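# Hand a hanger from the left gripper to the right

## Task

The left gripper starts out holding a hanger. Pass it to the right gripper so that at the end only the right gripper holds it, closed firmly on it, up in the air, upright, above the table, clear of the rail and of every other object. The second hanger must still be hanging on the rail and the rack must stay upright, with neither gripped. If the rack leans more than a little, the scene stops immediately as a failure. A loose or weak hold counts as failure.

## Robot and tools

Robot: two arms, left_arm and right_arm, each ending in a two-finger gripper. The arm names don't refer to sides of any image. Every pose in a result is given in one shared scene frame. Its origin sits on the tabletop midway between the arms, +z is up, +x reaches out over the table, and left_arm is on the +y side. Positions are in metres and orientations are quaternions in wxyz order. Reported hand positions can be a little off, more so at long reach. For each gripper, the fingers point along its +z axis and close along its y axis. The reported point lies between the finger pads, about 1 cm behind the tips.

execute_actions(actions): actions is a list of actions. Each action is a table of up to 15 rows, and each row lasts one control step (1/30 s). If a table has fewer than 15 rows, its last row repeats until the action's 15 steps are used. A row always carries 14 numbers in [-1, 1], both arms included even when one is idle: left dx, dy, dz, rx, ry, rz, opening, then the same seven for right. The dx to rz values are offsets in the gripper's own axes, not absolute poses. Every row in an action is measured from the gripper's measured pose at the start of that action, not from the previous row. The first action of a call is measured from the pose last reported. Scale: 1.0 equals 0.6 m of translation or 180 degrees. rx, ry, rz together form one rotation vector. Opening is absolute: +1 is fully open (0.094 m) and -1 is closed. An empty list only returns the current state and images.

move(target, speed, blocking): target is a single 14-number row in the same layout and scale. Its offsets count from the pose in the latest result that reported one. Each gripper travels a straight path toward its target, both arms finishing together over 0.5 to 10 s. Anything longer is cut off at 10 s. speed is in m/s, from 0.002 to 0.5 with default 0.25, and turning is capped at twice that value in rad/s. Openings are sent when the move starts. Paths ignore obstacles and the other arm. Grippers lag, drift, and can exceed the speed, especially with an arm nearly straight. The result adds a move: line giving how it ended and which limits acted. Endings include done, off_target, moving, held and fault; held means a check blocked the last step. limits=paced means the pose was clipped. limits=held means some steps were blocked, and the arm may then jump quickly. Distance to the target is reported per gripper. If only one arm is named, the other finished normally. With blocking=false the result comes back after 0.5 s while motion continues. Until a result shows the move ended, call wait or stop before sending any further actions or moves.

wait(seconds): 0 to 10 s. Each arm holds its last command, and a running move continues. stop(): brakes a running move, which needs room to stop; fingers keep moving. zoom_image(camera, region): region is [x0, y0, x1, y1] in pixels, at most 504x504. Cameras: cam_head_left, cam_head_right, cam_high, cam_low, cam_left_wrist, cam_right_wrist, each 504x504. finished_scene(scene): ends scene 1 or 2 permanently, so only call it once the goal holds steadily.

Control behaviour: each step, the commanded pose is clipped to within 70 mm and 16 degrees of the measured pose. Far targets therefore take several actions, and an arm stops at its last clipped pose. Position takes priority over orientation. Arms tend to finish a centimetre or more low and can sag when given zero offsets. To hold an arm in place, send the offset back to its desired pose first, then zeros, raising the aim if it still droops. Hand target lines show where the controller is driving each gripper. A pose unreachable line means the clearance check changed or blocked that arm's command.

Gripping: grip_measured uses the same scale as the commanded opening. Commanding about 0.03 below grip_measured gives a secure hold, and less than that gives a lighter one. The pad force tops out around 50-62 N, and parts thinner than 2 mm are gripped more weakly. Readings may be about 1 mm off. For the handover, bring the open right gripper onto a free section of the hanger. Close it to well below its grip_measured. Only after that, open the left gripper and pull it away. Finish with the hanger upright and held clear above the table, away from the rail.

Avoid: bumping or tipping the rack, which ends the scene, and disturbing the other hanger. Don't let the arms collide or press hard on each other, and don't drop anything or knock it off the table. Avoid fast contacts and targets placed far past a contact point, since both press harder. Loose objects may get an occasional small push. Joint torques include offsets and noise. Holding a load heats motors: a MOTOR HOT line appears at 75 °C, the arm stops for 10 s at 90 °C, and at 100 °C the arm goes limp. Simulation time keeps running while you think, and quicker, smoother, lower-effort solutions are better.

Each tool is called after ">>>" as name(argument=value, ...) on one line, values as JSON.

## Session

>>> execute_actions(actions=[])

Scene clock: 0.00 s.
left_arm: end_effector_position=(+0.2992, -0.0586, +0.3897) grip_measured=-0.840 end_effector_quat_wxyz=(+0.557, +0.127, +0.817, -0.075) | right_arm: end_effector_position=(+0.3950, -0.3143, +0.4153) grip_measured=+1.000 end_effector_quat_wxyz=(+0.714, -0.042, +0.697, +0.050)
Joint positions: left_arm=[-1.457  1.583  1.808 -0.834 -0.874 -0.472  0.008] | right_arm=[0.004 1.037 1.05  0.012 0.013 0.009 0.094]
Joint velocities: left_arm=[ 0.012  0.012  0.002 -0.007  0.007 -0.007 -0.001] | right_arm=[-0.002 -0.017 -0.002 -0.037  0.007 -0.037  0.   ]
Joint torques (N m, as the arm reports them, + toward a larger angle): no reading
Motor temperatures (°C, as the motors report them): left_arm=[25 25 24 27 24 25] | right_arm=[27 27 26 27 27 25]
Hand target (left_arm): +0.299, -0.055, +0.400; +0.565, +0.117, +0.813, -0.083
Hand target (right_arm): +0.393, -0.315, +0.415; +0.712, -0.043, +0.699, +0.050

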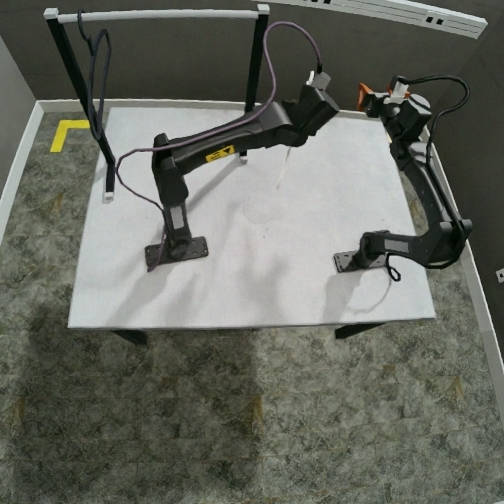

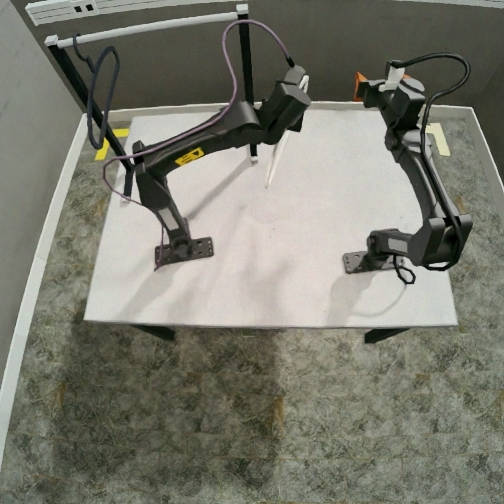

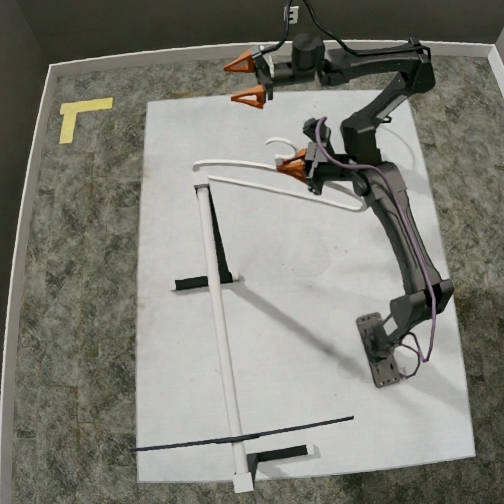

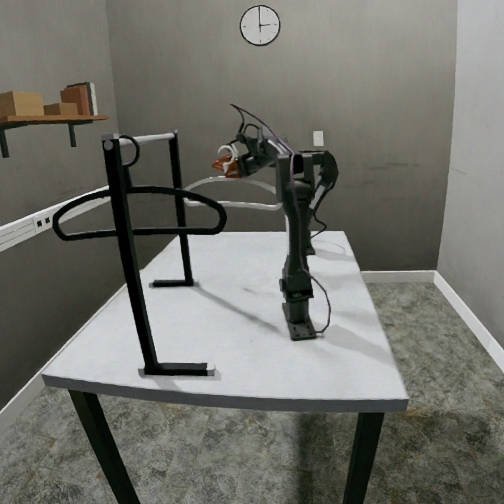

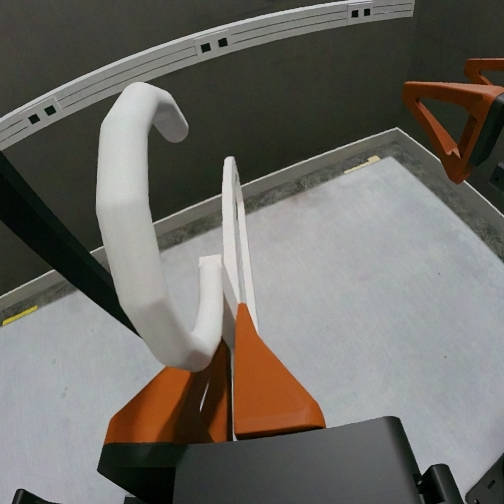

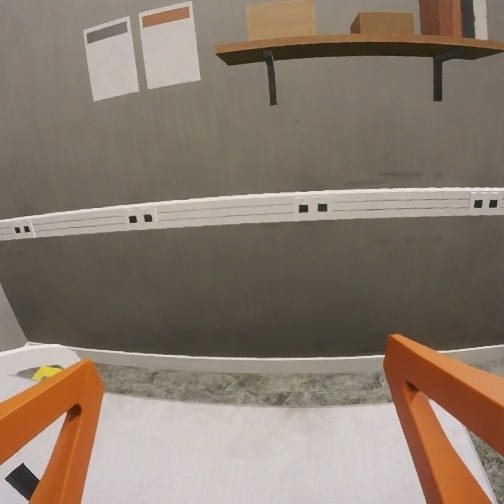

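>>> move(target=[-0.015,0,0,0.248,-0.005,0.098,-0.9,0.09,0.223,-0.245,-0.0745,0.0745,0.496,1])

Scene clock: 27.47 s.
left_arm: end_effector_position=(+0.3012, -0.0602, +0.3764) grip_measured=-0.845 end_effector_quat_wxyz=(+0.460, +0.448, +0.709, -0.290) | right_arm: end_effector_position=(+0.2351, -0.2038, +0.3644) grip_measured=+1.000 end_effector_quat_wxyz=(+0.381, +0.384, +0.584, +0.605)
Joint positions: left_arm=[-1.007  1.393  1.564 -0.611  0.29   0.135  0.007] | right_arm=[ 0.891  0.583  0.726 -0.115  0.604  1.575  0.094]
Joint velocities: left_arm=[ 0.012 -0.002  0.002  0.022  0.007 -0.007  0.   ] | right_arm=[ 0.007 -0.007 -0.017  0.066  0.037  0.007  0.   ]
Joint torques (N m, as the arm reports them, + toward a larger angle): left_arm=[ 0.69 -6.7   8.76  2.01  0.21  0.02] | right_arm=[ 0.91 -0.29  5.87  1.78  0.07  0.04]
Motor temperatures (°C, as the motors report them): left_arm=[25 26 26 30 24 25] | right_arm=[27 27 28 31 27 25]
Hand target (left_arm): +0.302, -0.060, +0.397; +0.482, +0.446, +0.693, -0.298
Hand target (right_arm): +0.233, -0.205, +0.360; +0.379, +0.385, +0.584, +0.606
Off the commanded pose (left_arm): 0.022 m, 3 deg.
Off the commanded pose (right_arm): 0.007 m, 1 deg.
move: off_target (left_arm)
camera_calibration (this result's frames):
cam_left_wrist: T_world_to_cam=[[-0.935226, -0.325084, -0.140262, 0.31278], [-0.205868, 0.821612, -0.531575, 0.338953], [0.288047, -0.468267, -0.835317, 0.332151], [0, 0, 0, 1]] pos_world=[0.266624, -0.0212723, 0.501502]
cam_right_wrist: T_world_to_cam=[[-0.0248245, 0.112949, -0.993291, 0.38752], [-0.730402, 0.676355, 0.0951642, 0.312964], [0.682566, 0.727864, 0.0657082, 0.0439504], [0, 0, 0, 1]] pos_world=[0.208211, -0.287435, 0.352249]

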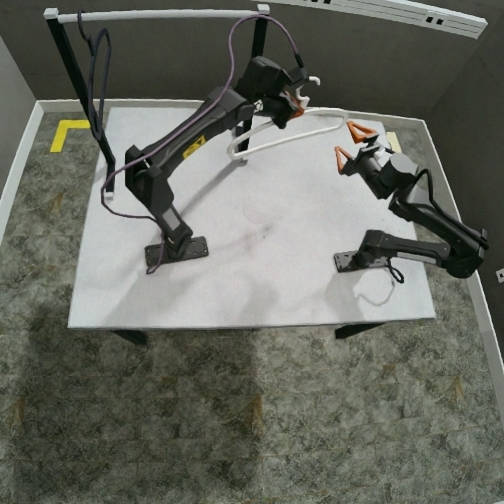

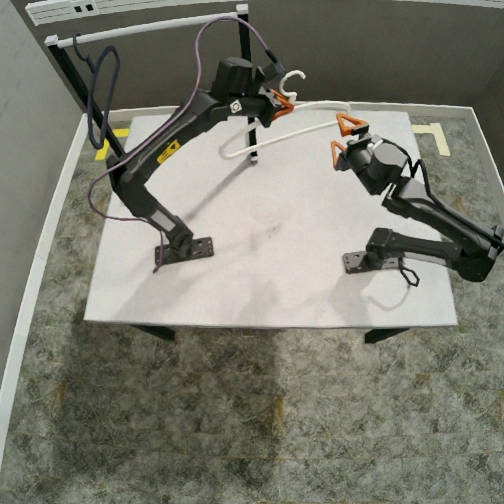

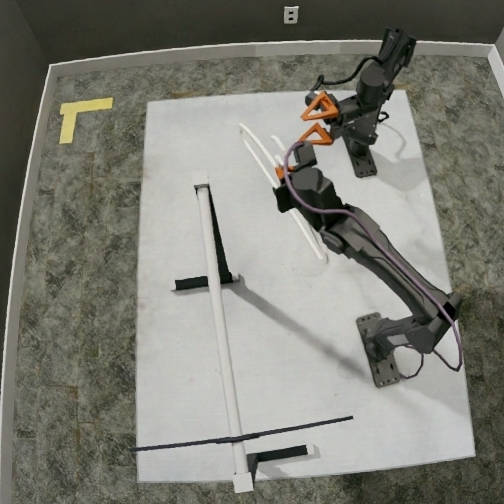

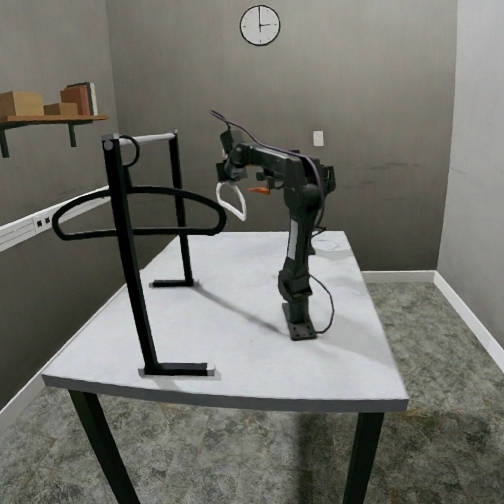

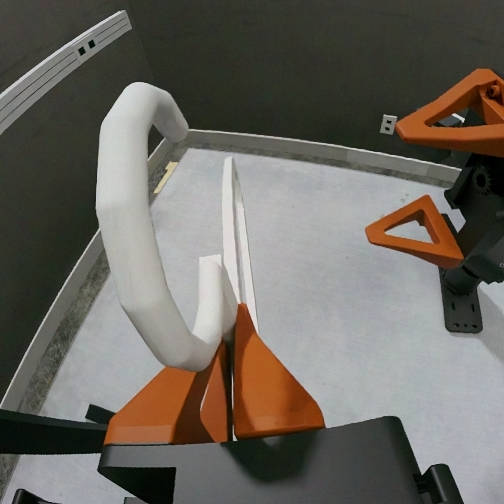

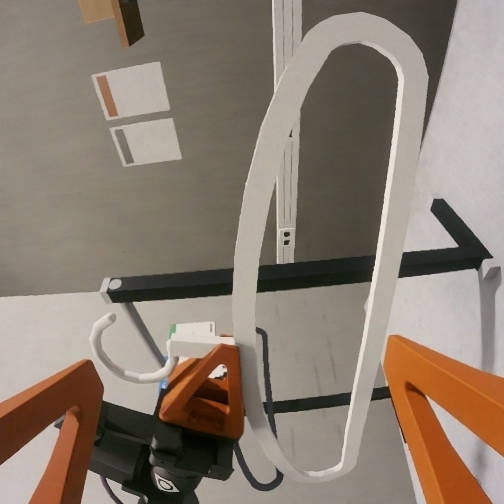

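>>> move(target=[-0.033,0,-0.012,0,0,0,-0.9,0,0,0.15,0,0,0,0.4])

Scene clock: 34.23 s.
left_arm: end_effector_position=(+0.3005, -0.0597, +0.3808) grip_measured=-0.845 end_effector_quat_wxyz=(+0.442, +0.452, +0.720, -0.286) | right_arm: end_effector_position=(+0.3130, -0.1642, +0.3564) grip_measured=+0.402 end_effector_quat_wxyz=(+0.381, +0.382, +0.590, +0.600)
Joint positions: left_arm=[-1.007  1.431  1.655 -0.709  0.291  0.136  0.007] | right_arm=[0.632 0.929 0.783 0.158 0.342 1.576 0.066]
Joint velocities: left_arm=[ 0.007  0.022  0.002 -0.095  0.007 -0.066 -0.   ] | right_arm=[ 0.042  0.002  0.007 -0.037 -0.022 -0.007 -0.   ]
Joint torques (N m, as the arm reports them, + toward a larger angle): left_arm=[-0.05 -6.4   8.73  1.93  0.08  0.  ] | right_arm=[-1.04 -1.28 10.83  1.85 -0.07  0.  ]
Motor temperatures (°C, as the motors report them): left_arm=[25 26 26 31 24 25] | right_arm=[27 27 28 32 27 25]
Hand target (left_arm): +0.302, -0.061, +0.397; +0.460, +0.448, +0.709, -0.290
Hand target (right_arm): +0.316, -0.165, +0.366; +0.384, +0.382, +0.584, +0.605
Off the commanded pose (left_arm): 0.017 m, 3 deg.
Off the commanded pose (right_arm): 0.011 m, 1 deg.
move: off_target (left_arm, right_arm)
camera_calibration (this result's frames):
cam_left_wrist: T_world_to_cam=[[-0.939625, -0.319808, -0.12177, 0.307463], [-0.220673, 0.838232, -0.498669, 0.333654], [0.26155, -0.44169, -0.858197, 0.354542], [0, 0, 0, 1]] pos_world=[0.269798, -0.0247531, 0.508089]
cam_right_wrist: T_world_to_cam=[[-0.03187, 0.0977099, -0.994705, 0.377274], [-0.732085, 0.67527, 0.0897876, 0.346029], [0.680467, 0.73107, 0.0500111, -0.0307408], [0, 0, 0, 1]] pos_world=[0.286265, -0.248053, 0.345745]

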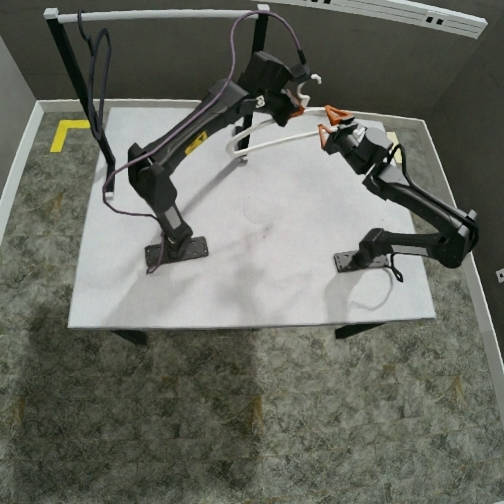

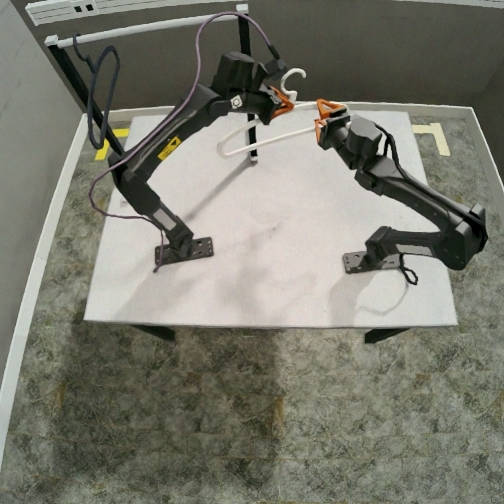

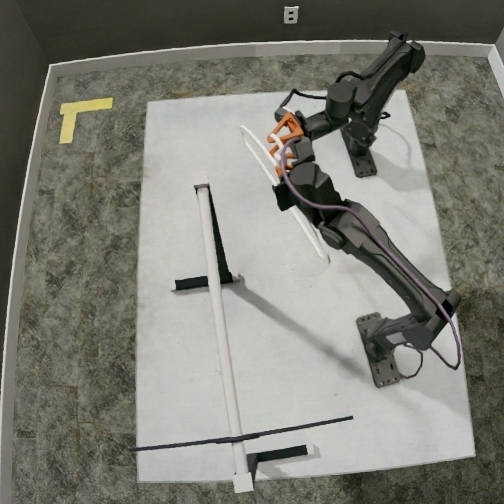

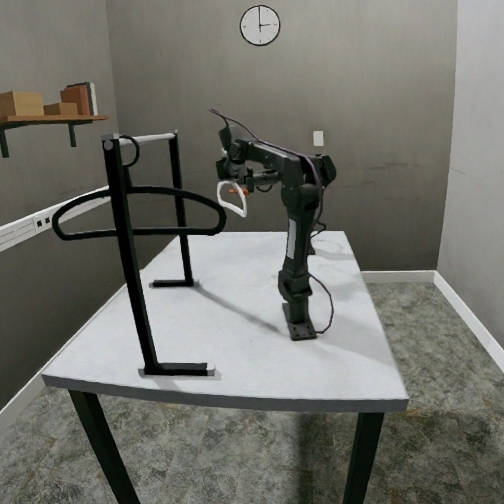

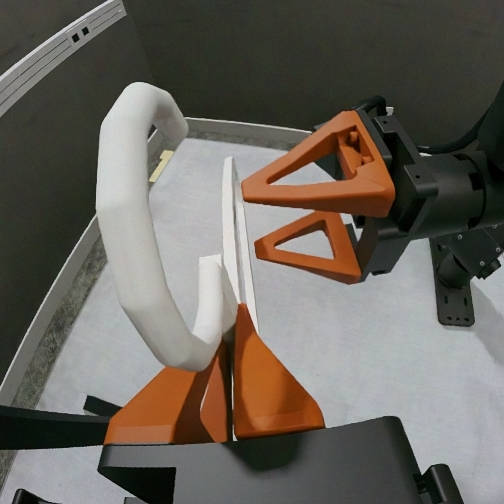

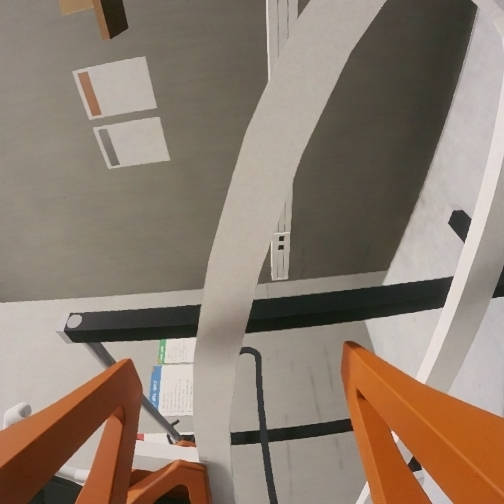

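>>> move(target=[-0.025,0,-0.01,0,-0.016,0,-0.9,0,0.028,0.06,0,0,0.04,0.1], speed=0.1)

Scene clock: 39.63 s.
left_arm: end_effector_position=(+0.3000, -0.0592, +0.3795) grip_measured=-0.845 end_effector_quat_wxyz=(+0.438, +0.450, +0.724, -0.287) | right_arm: end_effector_position=(+0.3421, -0.1472, +0.3632) grip_measured=+0.102 end_effector_quat_wxyz=(+0.343, +0.417, +0.573, +0.617)
Joint positions: left_arm=[-1.007  1.431  1.655 -0.715  0.291  0.129  0.007] | right_arm=[0.591 1.072 0.887 0.18  0.297 1.694 0.052]
Joint velocities: left_arm=[ 0.002 -0.017  0.007 -0.007  0.007 -0.007 -0.001] | right_arm=[-0.012 -0.007 -0.002  0.007 -0.037  0.022 -0.001]
Joint torques (N m, as the arm reports them, + toward a larger angle): left_arm=[ 0.3  -7.18  7.49  2.12  0.17 -0.06] | right_arm=[-1.01 -2.96 11.04  1.86 -0.05  0.04]
Motor temperatures (°C, as the motors report them): left_arm=[25 26 27 31 24 25] | right_arm=[27 27 29 32 27 25]
Hand target (left_arm): +0.301, -0.060, +0.397; +0.460, +0.444, +0.709, -0.297
Hand target (right_arm): +0.345, -0.149, +0.373; +0.343, +0.418, +0.565, +0.623
Off the commanded pose (left_arm): 0.018 m, 3 deg.
Off the commanded pose (right_arm): 0.011 m, 1 deg.
move: off_target (left_arm, right_arm)
camera_calibration (this result's frames):
cam_left_wrist: T_world_to_cam=[[-0.939835, -0.32228, -0.113339, 0.303705], [-0.227949, 0.83869, -0.494609, 0.333079], [0.254459, -0.439016, -0.861694, 0.357336], [0, 0, 0, 1]] pos_world=[0.27043, -0.0245957, 0.50708]
cam_right_wrist: T_world_to_cam=[[-0.0929844, 0.1919, -0.977, 0.411578], [-0.726291, 0.658135, 0.198393, 0.311365], [0.681069, 0.728034, 0.0781788, -0.0741721], [0, 0, 0, 1]] pos_world=[0.314928, -0.229902, 0.346138]

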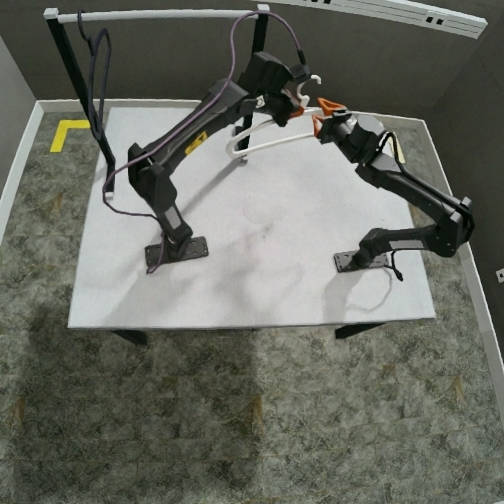

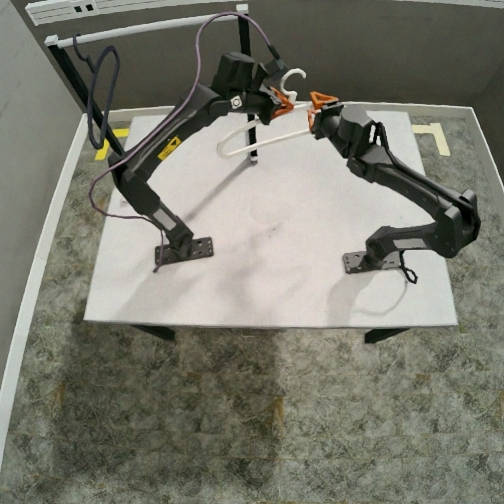

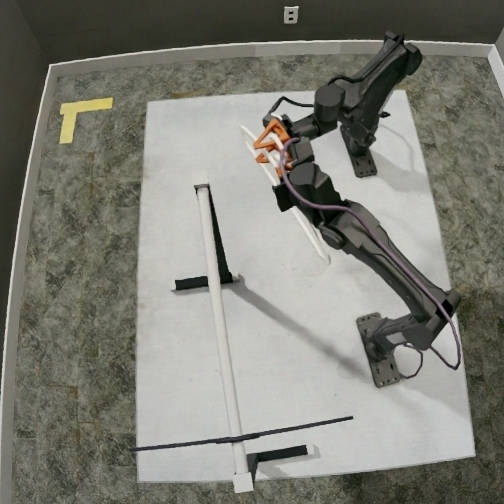

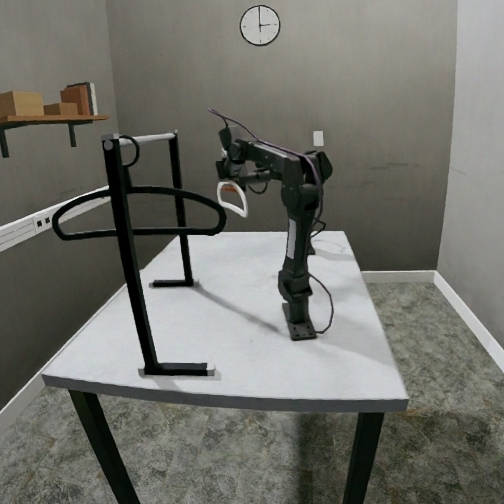

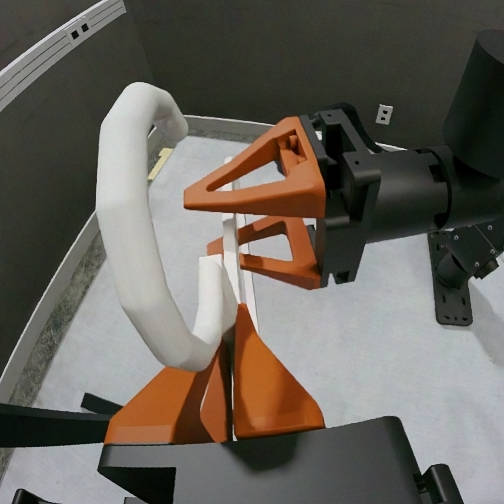

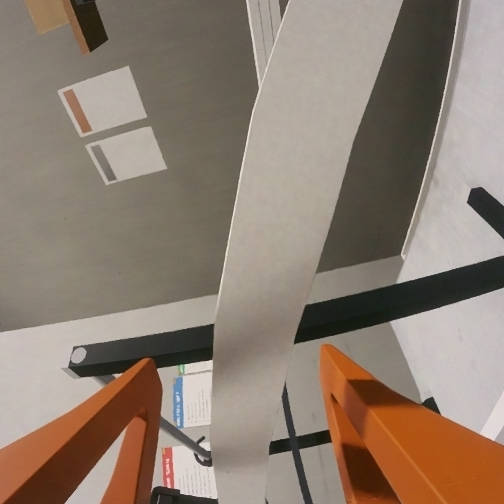

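Close, release, then retreat.

>>> execute_actions(actions=[[[-0.025,0,-0.01,0,-0.016,0,-0.9,0,0.012,0,0,0,0,-0.9]],[[-0.025,0,-0.01,0,-0.016,0,-0.9,0,0.012,0,0,0,0,-0.9]],[[-0.025,0,-0.01,0,-0.016,0,-0.9,0,0.012,0,0,0,0,-0.9]],[[-0.025,0,-0.01,0,-0.016,0,0.3,0,0.012,0,0,0,0,-0.9]],[[-0.025,0,-0.01,0,-0.016,0,0.3,0,0.012,0,0,0,0,-0.9]]])

>>> move(target=[-0.09,0,-0.16,0,0,0,0.3,-0.12,0,0,0,0,-0.025,-0.9], speed=0.15)

Scene clock: 51.00 s.
left_arm: end_effector_position=(+0.3020, -0.0615, +0.3844) grip_measured=+0.297 end_effector_quat_wxyz=(+0.445, +0.441, +0.722, -0.294) | right_arm: end_effector_position=(+0.3426, -0.1489, +0.3584) grip_measured=-0.718 end_effector_quat_wxyz=(+0.337, +0.428, +0.576, +0.609)
Joint positions: left_arm=[-1.007  1.431  1.654 -0.688  0.292  0.108  0.061] | right_arm=[0.59  1.072 0.894 0.145 0.303 1.715 0.013]
Joint velocities: left_arm=[-0.017 -0.002 -0.012  0.022 -0.022 -0.007  0.001] | right_arm=[-0.002  0.002 -0.012 -0.051 -0.007  0.022 -0.001]
Joint torques (N m, as the arm reports them, + toward a larger angle): left_arm=[ 0.33 -7.11  7.54  1.93  0.16 -0.03] | right_arm=[-0.4  -3.64 11.1   1.85 -0.04  0.  ]
Motor temperatures (°C, as the motors report them): left_arm=[25 26 27 32 24 25] | right_arm=[27 27 30 33 27 25]
Hand target (left_arm): +0.302, -0.061, +0.397; +0.458, +0.436, +0.713, -0.302
Hand target (right_arm): +0.343, -0.150, +0.371; +0.338, +0.426, +0.569, +0.617
Off the commanded pose (left_arm): 0.013 m, 2 deg.
Off the commanded pose (right_arm): 0.012 m, 1 deg.
camera_calibration (this result's frames):
cam_left_wrist: T_world_to_cam=[[-0.93712, -0.333066, -0.104272, 0.300402], [-0.235105, 0.823258, -0.516694, 0.347671], [0.257936, -0.459689, -0.849797, 0.353214], [0, 0, 0, 1]] pos_world=[0.272145, -0.0238002, 0.511123]
cam_right_wrist: T_world_to_cam=[[-0.119861, 0.193382, -0.973775, 0.415591], [-0.71491, 0.663766, 0.219815, 0.302997], [0.688867, 0.722508, 0.0586909, -0.0694499], [0, 0, 0, 1]] pos_world=[0.31427, -0.231309, 0.342164]

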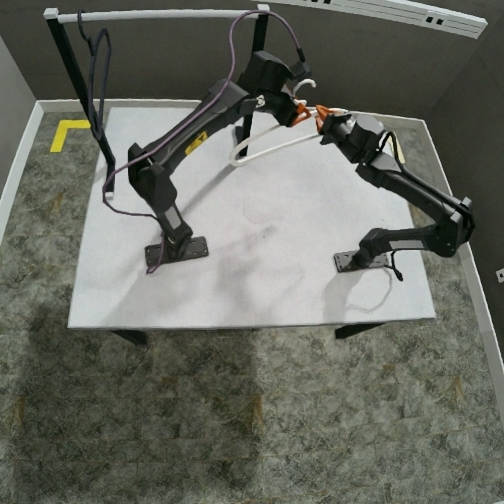

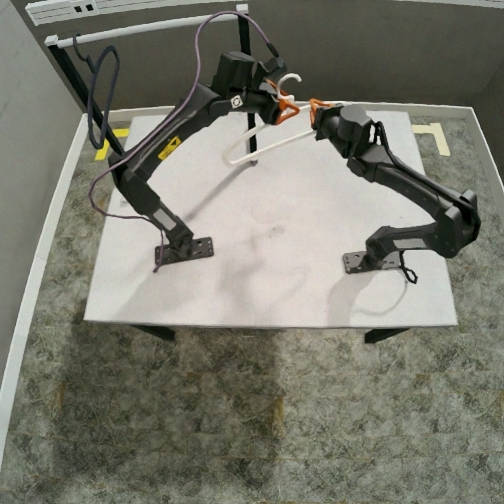

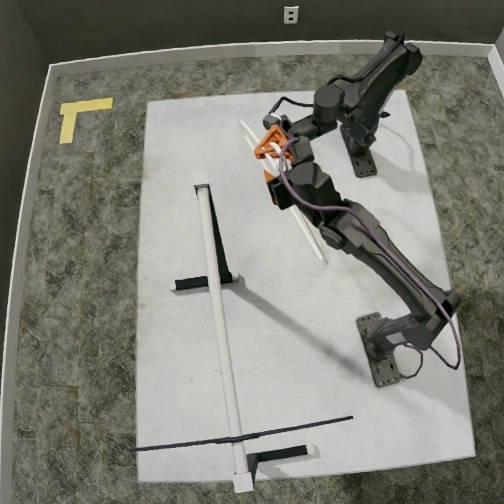

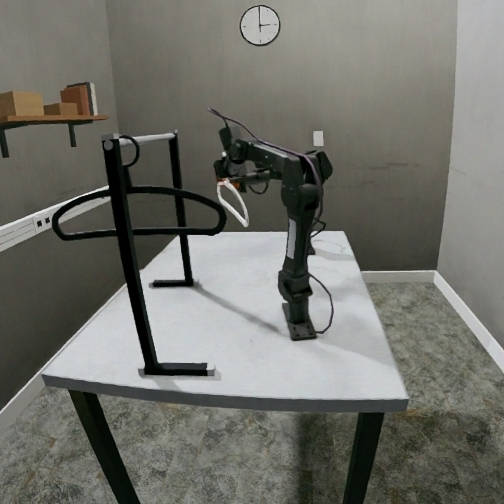

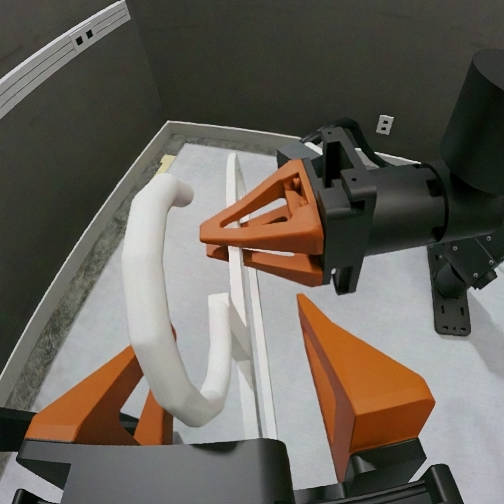

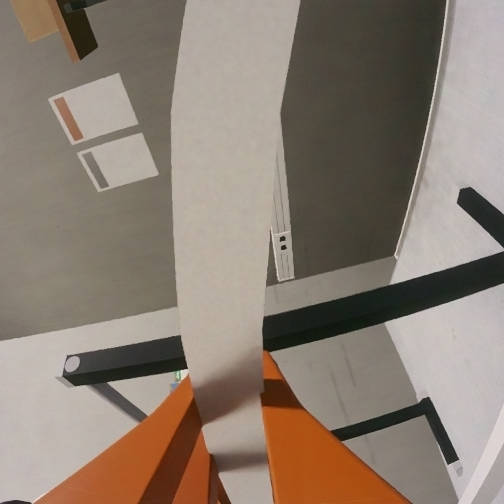

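Scene clock: 52.47 s.
left_arm: end_effector_position=(+0.2785, -0.0044, +0.4652) grip_measured=+0.297 end_effector_quat_wxyz=(+0.438, +0.440, +0.728, -0.292) | right_arm: end_effector_position=(+0.3757, -0.2089, +0.3452) grip_measured=-0.718 end_effector_quat_wxyz=(+0.357, +0.408, +0.600, +0.588)
Joint positions: left_arm=[-0.905  1.485  2.141 -1.156  0.379  0.156  0.061] | right_arm=[ 0.267  1.05   0.852  0.145 -0.022  1.621  0.013]
Joint velocities: left_arm=[ 0.022  0.007 -0.002 -0.066 -0.037 -0.007  0.   ] | right_arm=[-0.002 -0.012 -0.022 -0.007  0.051 -0.037 -0.   ]
Joint torques (N m, as the arm reports them, + toward a larger angle): left_arm=[ 0.69 -5.24  6.87  1.68  0.22  0.07] | right_arm=[-0.93 -5.53  7.09  2.04 -0.14 -0.04]
Motor temperatures (°C, as the motors report them): left_arm=[25 26 27 32 24 25] | right_arm=[27 27 30 33 27 25]
Hand target (left_arm): +0.277, -0.001, +0.473; +0.445, +0.440, +0.722, -0.295
Hand target (right_arm): +0.372, -0.213, +0.350; +0.363, +0.403, +0.594, +0.594
Off the commanded pose (left_arm): 0.010 m, 1 deg.
Off the commanded pose (right_arm): 0.007 m, 1 deg.
move: done
camera_calibration (this result's frames):
cam_left_wrist: T_world_to_cam=[[-0.937151, -0.335734, -0.0950332, 0.301585], [-0.24606, 0.828997, -0.502213, 0.333147], [0.247392, -0.447266, -0.859506, 0.461643], [0, 0, 0, 1]] pos_world=[0.250398, 0.0315514, 0.592757]
cam_right_wrist: T_world_to_cam=[[-0.106233, 0.109872, -0.988252, 0.400721], [-0.721109, 0.675796, 0.15265, 0.397424], [0.684629, 0.728854, 0.00743792, -0.0274527], [0, 0, 0, 1]] pos_world=[0.347951, -0.292597, 0.335551]

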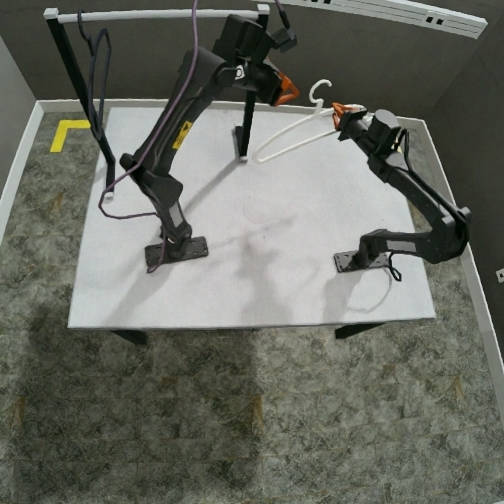

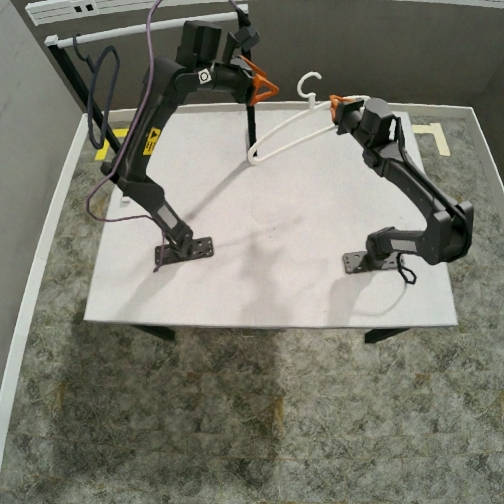

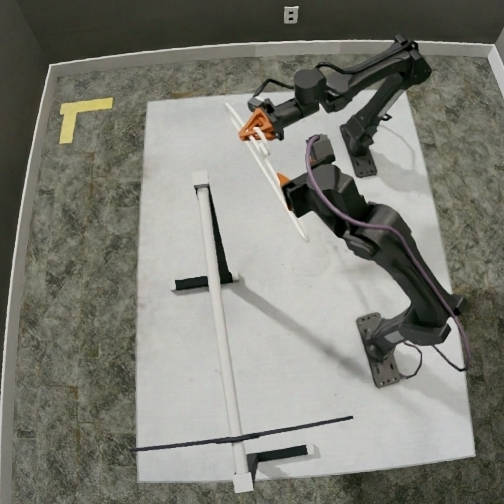

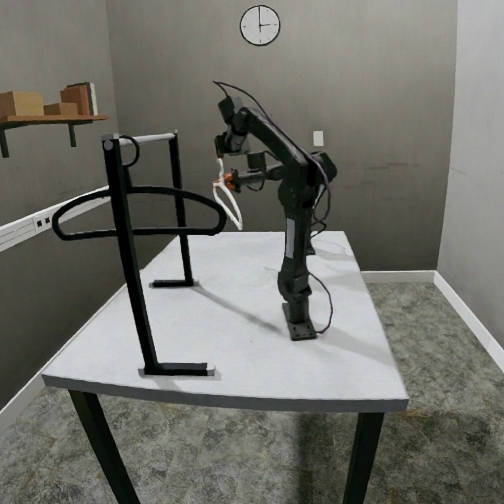

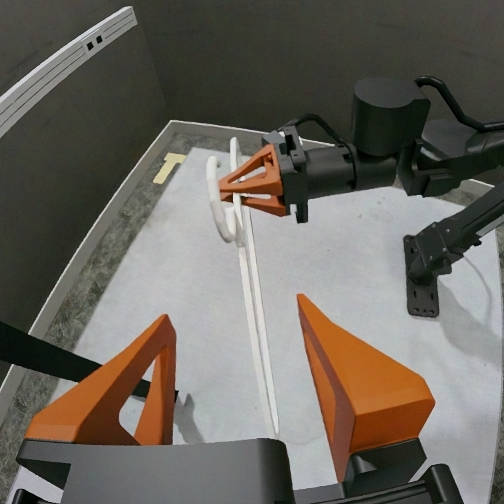

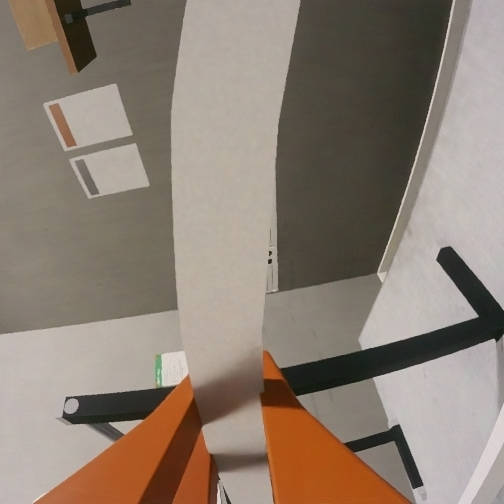

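It aligned to the pads, tilting ~10°; level it.

>>> move(target=[-0.02,0,-0.03,0,0,0,0.3,0,0,-0.1,0.01,0,0.06,-0.9], speed=0.15)

>>> finished_scene(scene=1)

Scene clock: 57.47 s.
left_arm: end_effector_position=(+0.2745, +0.0042, +0.4779) grip_measured=+0.297 end_effector_quat_wxyz=(+0.433, +0.439, +0.732, -0.289) | right_arm: end_effector_position=(+0.3240, -0.2307, +0.3522) grip_measured=-0.718 end_effector_quat_wxyz=(+0.298, +0.462, +0.571, +0.609)
Joint positions: left_arm=[-0.89   1.537  2.294 -1.275  0.388  0.163  0.061] | right_arm=[ 0.261  0.822  0.823 -0.081 -0.036  1.793  0.013]
Joint velocities: left_arm=[-0.022  0.012 -0.012 -0.022 -0.066 -0.007 -0.002] | right_arm=[-0.007 -0.032  0.002  0.022  0.007 -0.007  0.   ]
Joint torques (N m, as the arm reports them, + toward a larger angle): left_arm=[ 0.75 -4.5   6.42  1.68  0.2   0.05] | right_arm=[-1.04 -2.8   6.89  1.86 -0.06  0.18]
Motor temperatures (°C, as the motors report them): left_arm=[26 26 27 32 24 25] | right_arm=[27 27 29 34 27 25]
Hand target (left_arm): +0.274, +0.006, +0.484; +0.438, +0.440, +0.728, -0.292
Hand target (right_arm): +0.322, -0.234, +0.349; +0.294, +0.468, +0.568, +0.610
Off the commanded pose (left_arm): 0.006 m, 1 deg.
Off the commanded pose (right_arm): 0.006 m, 1 deg.
move: done
camera_calibration (this result's frames):
cam_left_wrist: T_world_to_cam=[[-0.936722, -0.338384, -0.0897164, 0.299224], [-0.253842, 0.833022, -0.491568, 0.328514], [0.241074, -0.437688, -0.866206, 0.482316], [0, 0, 0, 1]] pos_world=[0.247406, 0.0386971, 0.606117]
cam_right_wrist: T_world_to_cam=[[-0.20057, 0.252239, -0.946651, 0.453267], [-0.695385, 0.643992, 0.318928, 0.299616], [0.690081, 0.722253, 0.0462381, 0.00675439], [0, 0, 0, 1]] pos_world=[0.294599, -0.31216, 0.333217]

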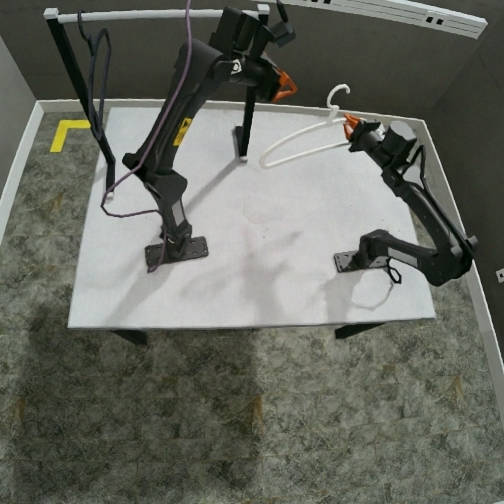

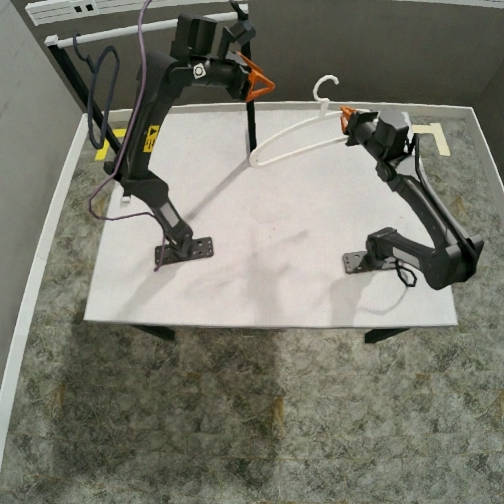

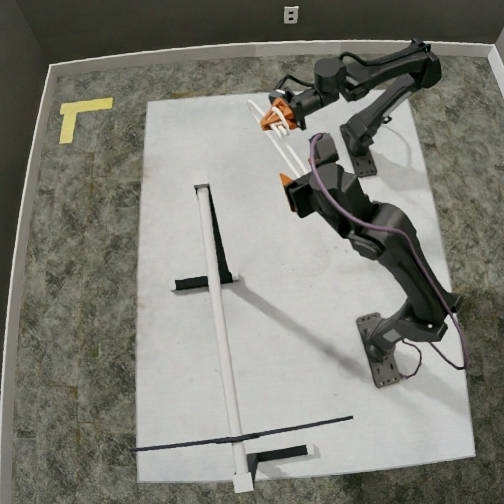

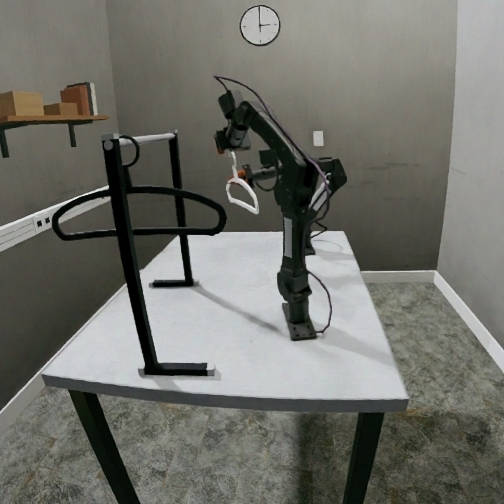

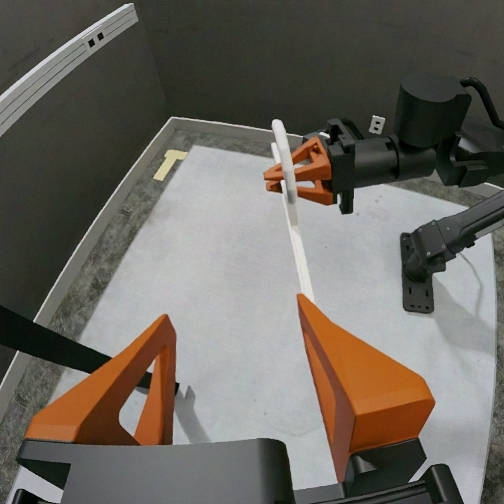

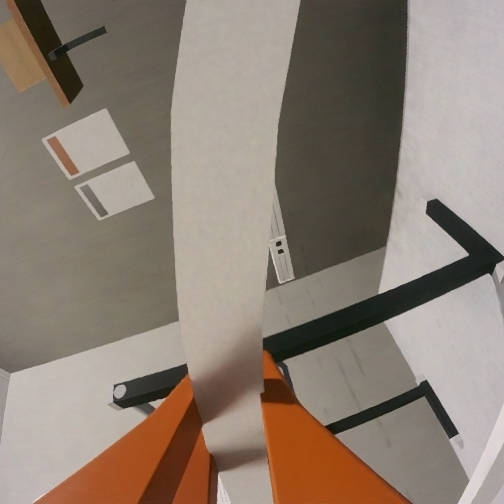

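The scene is finished: the task was done.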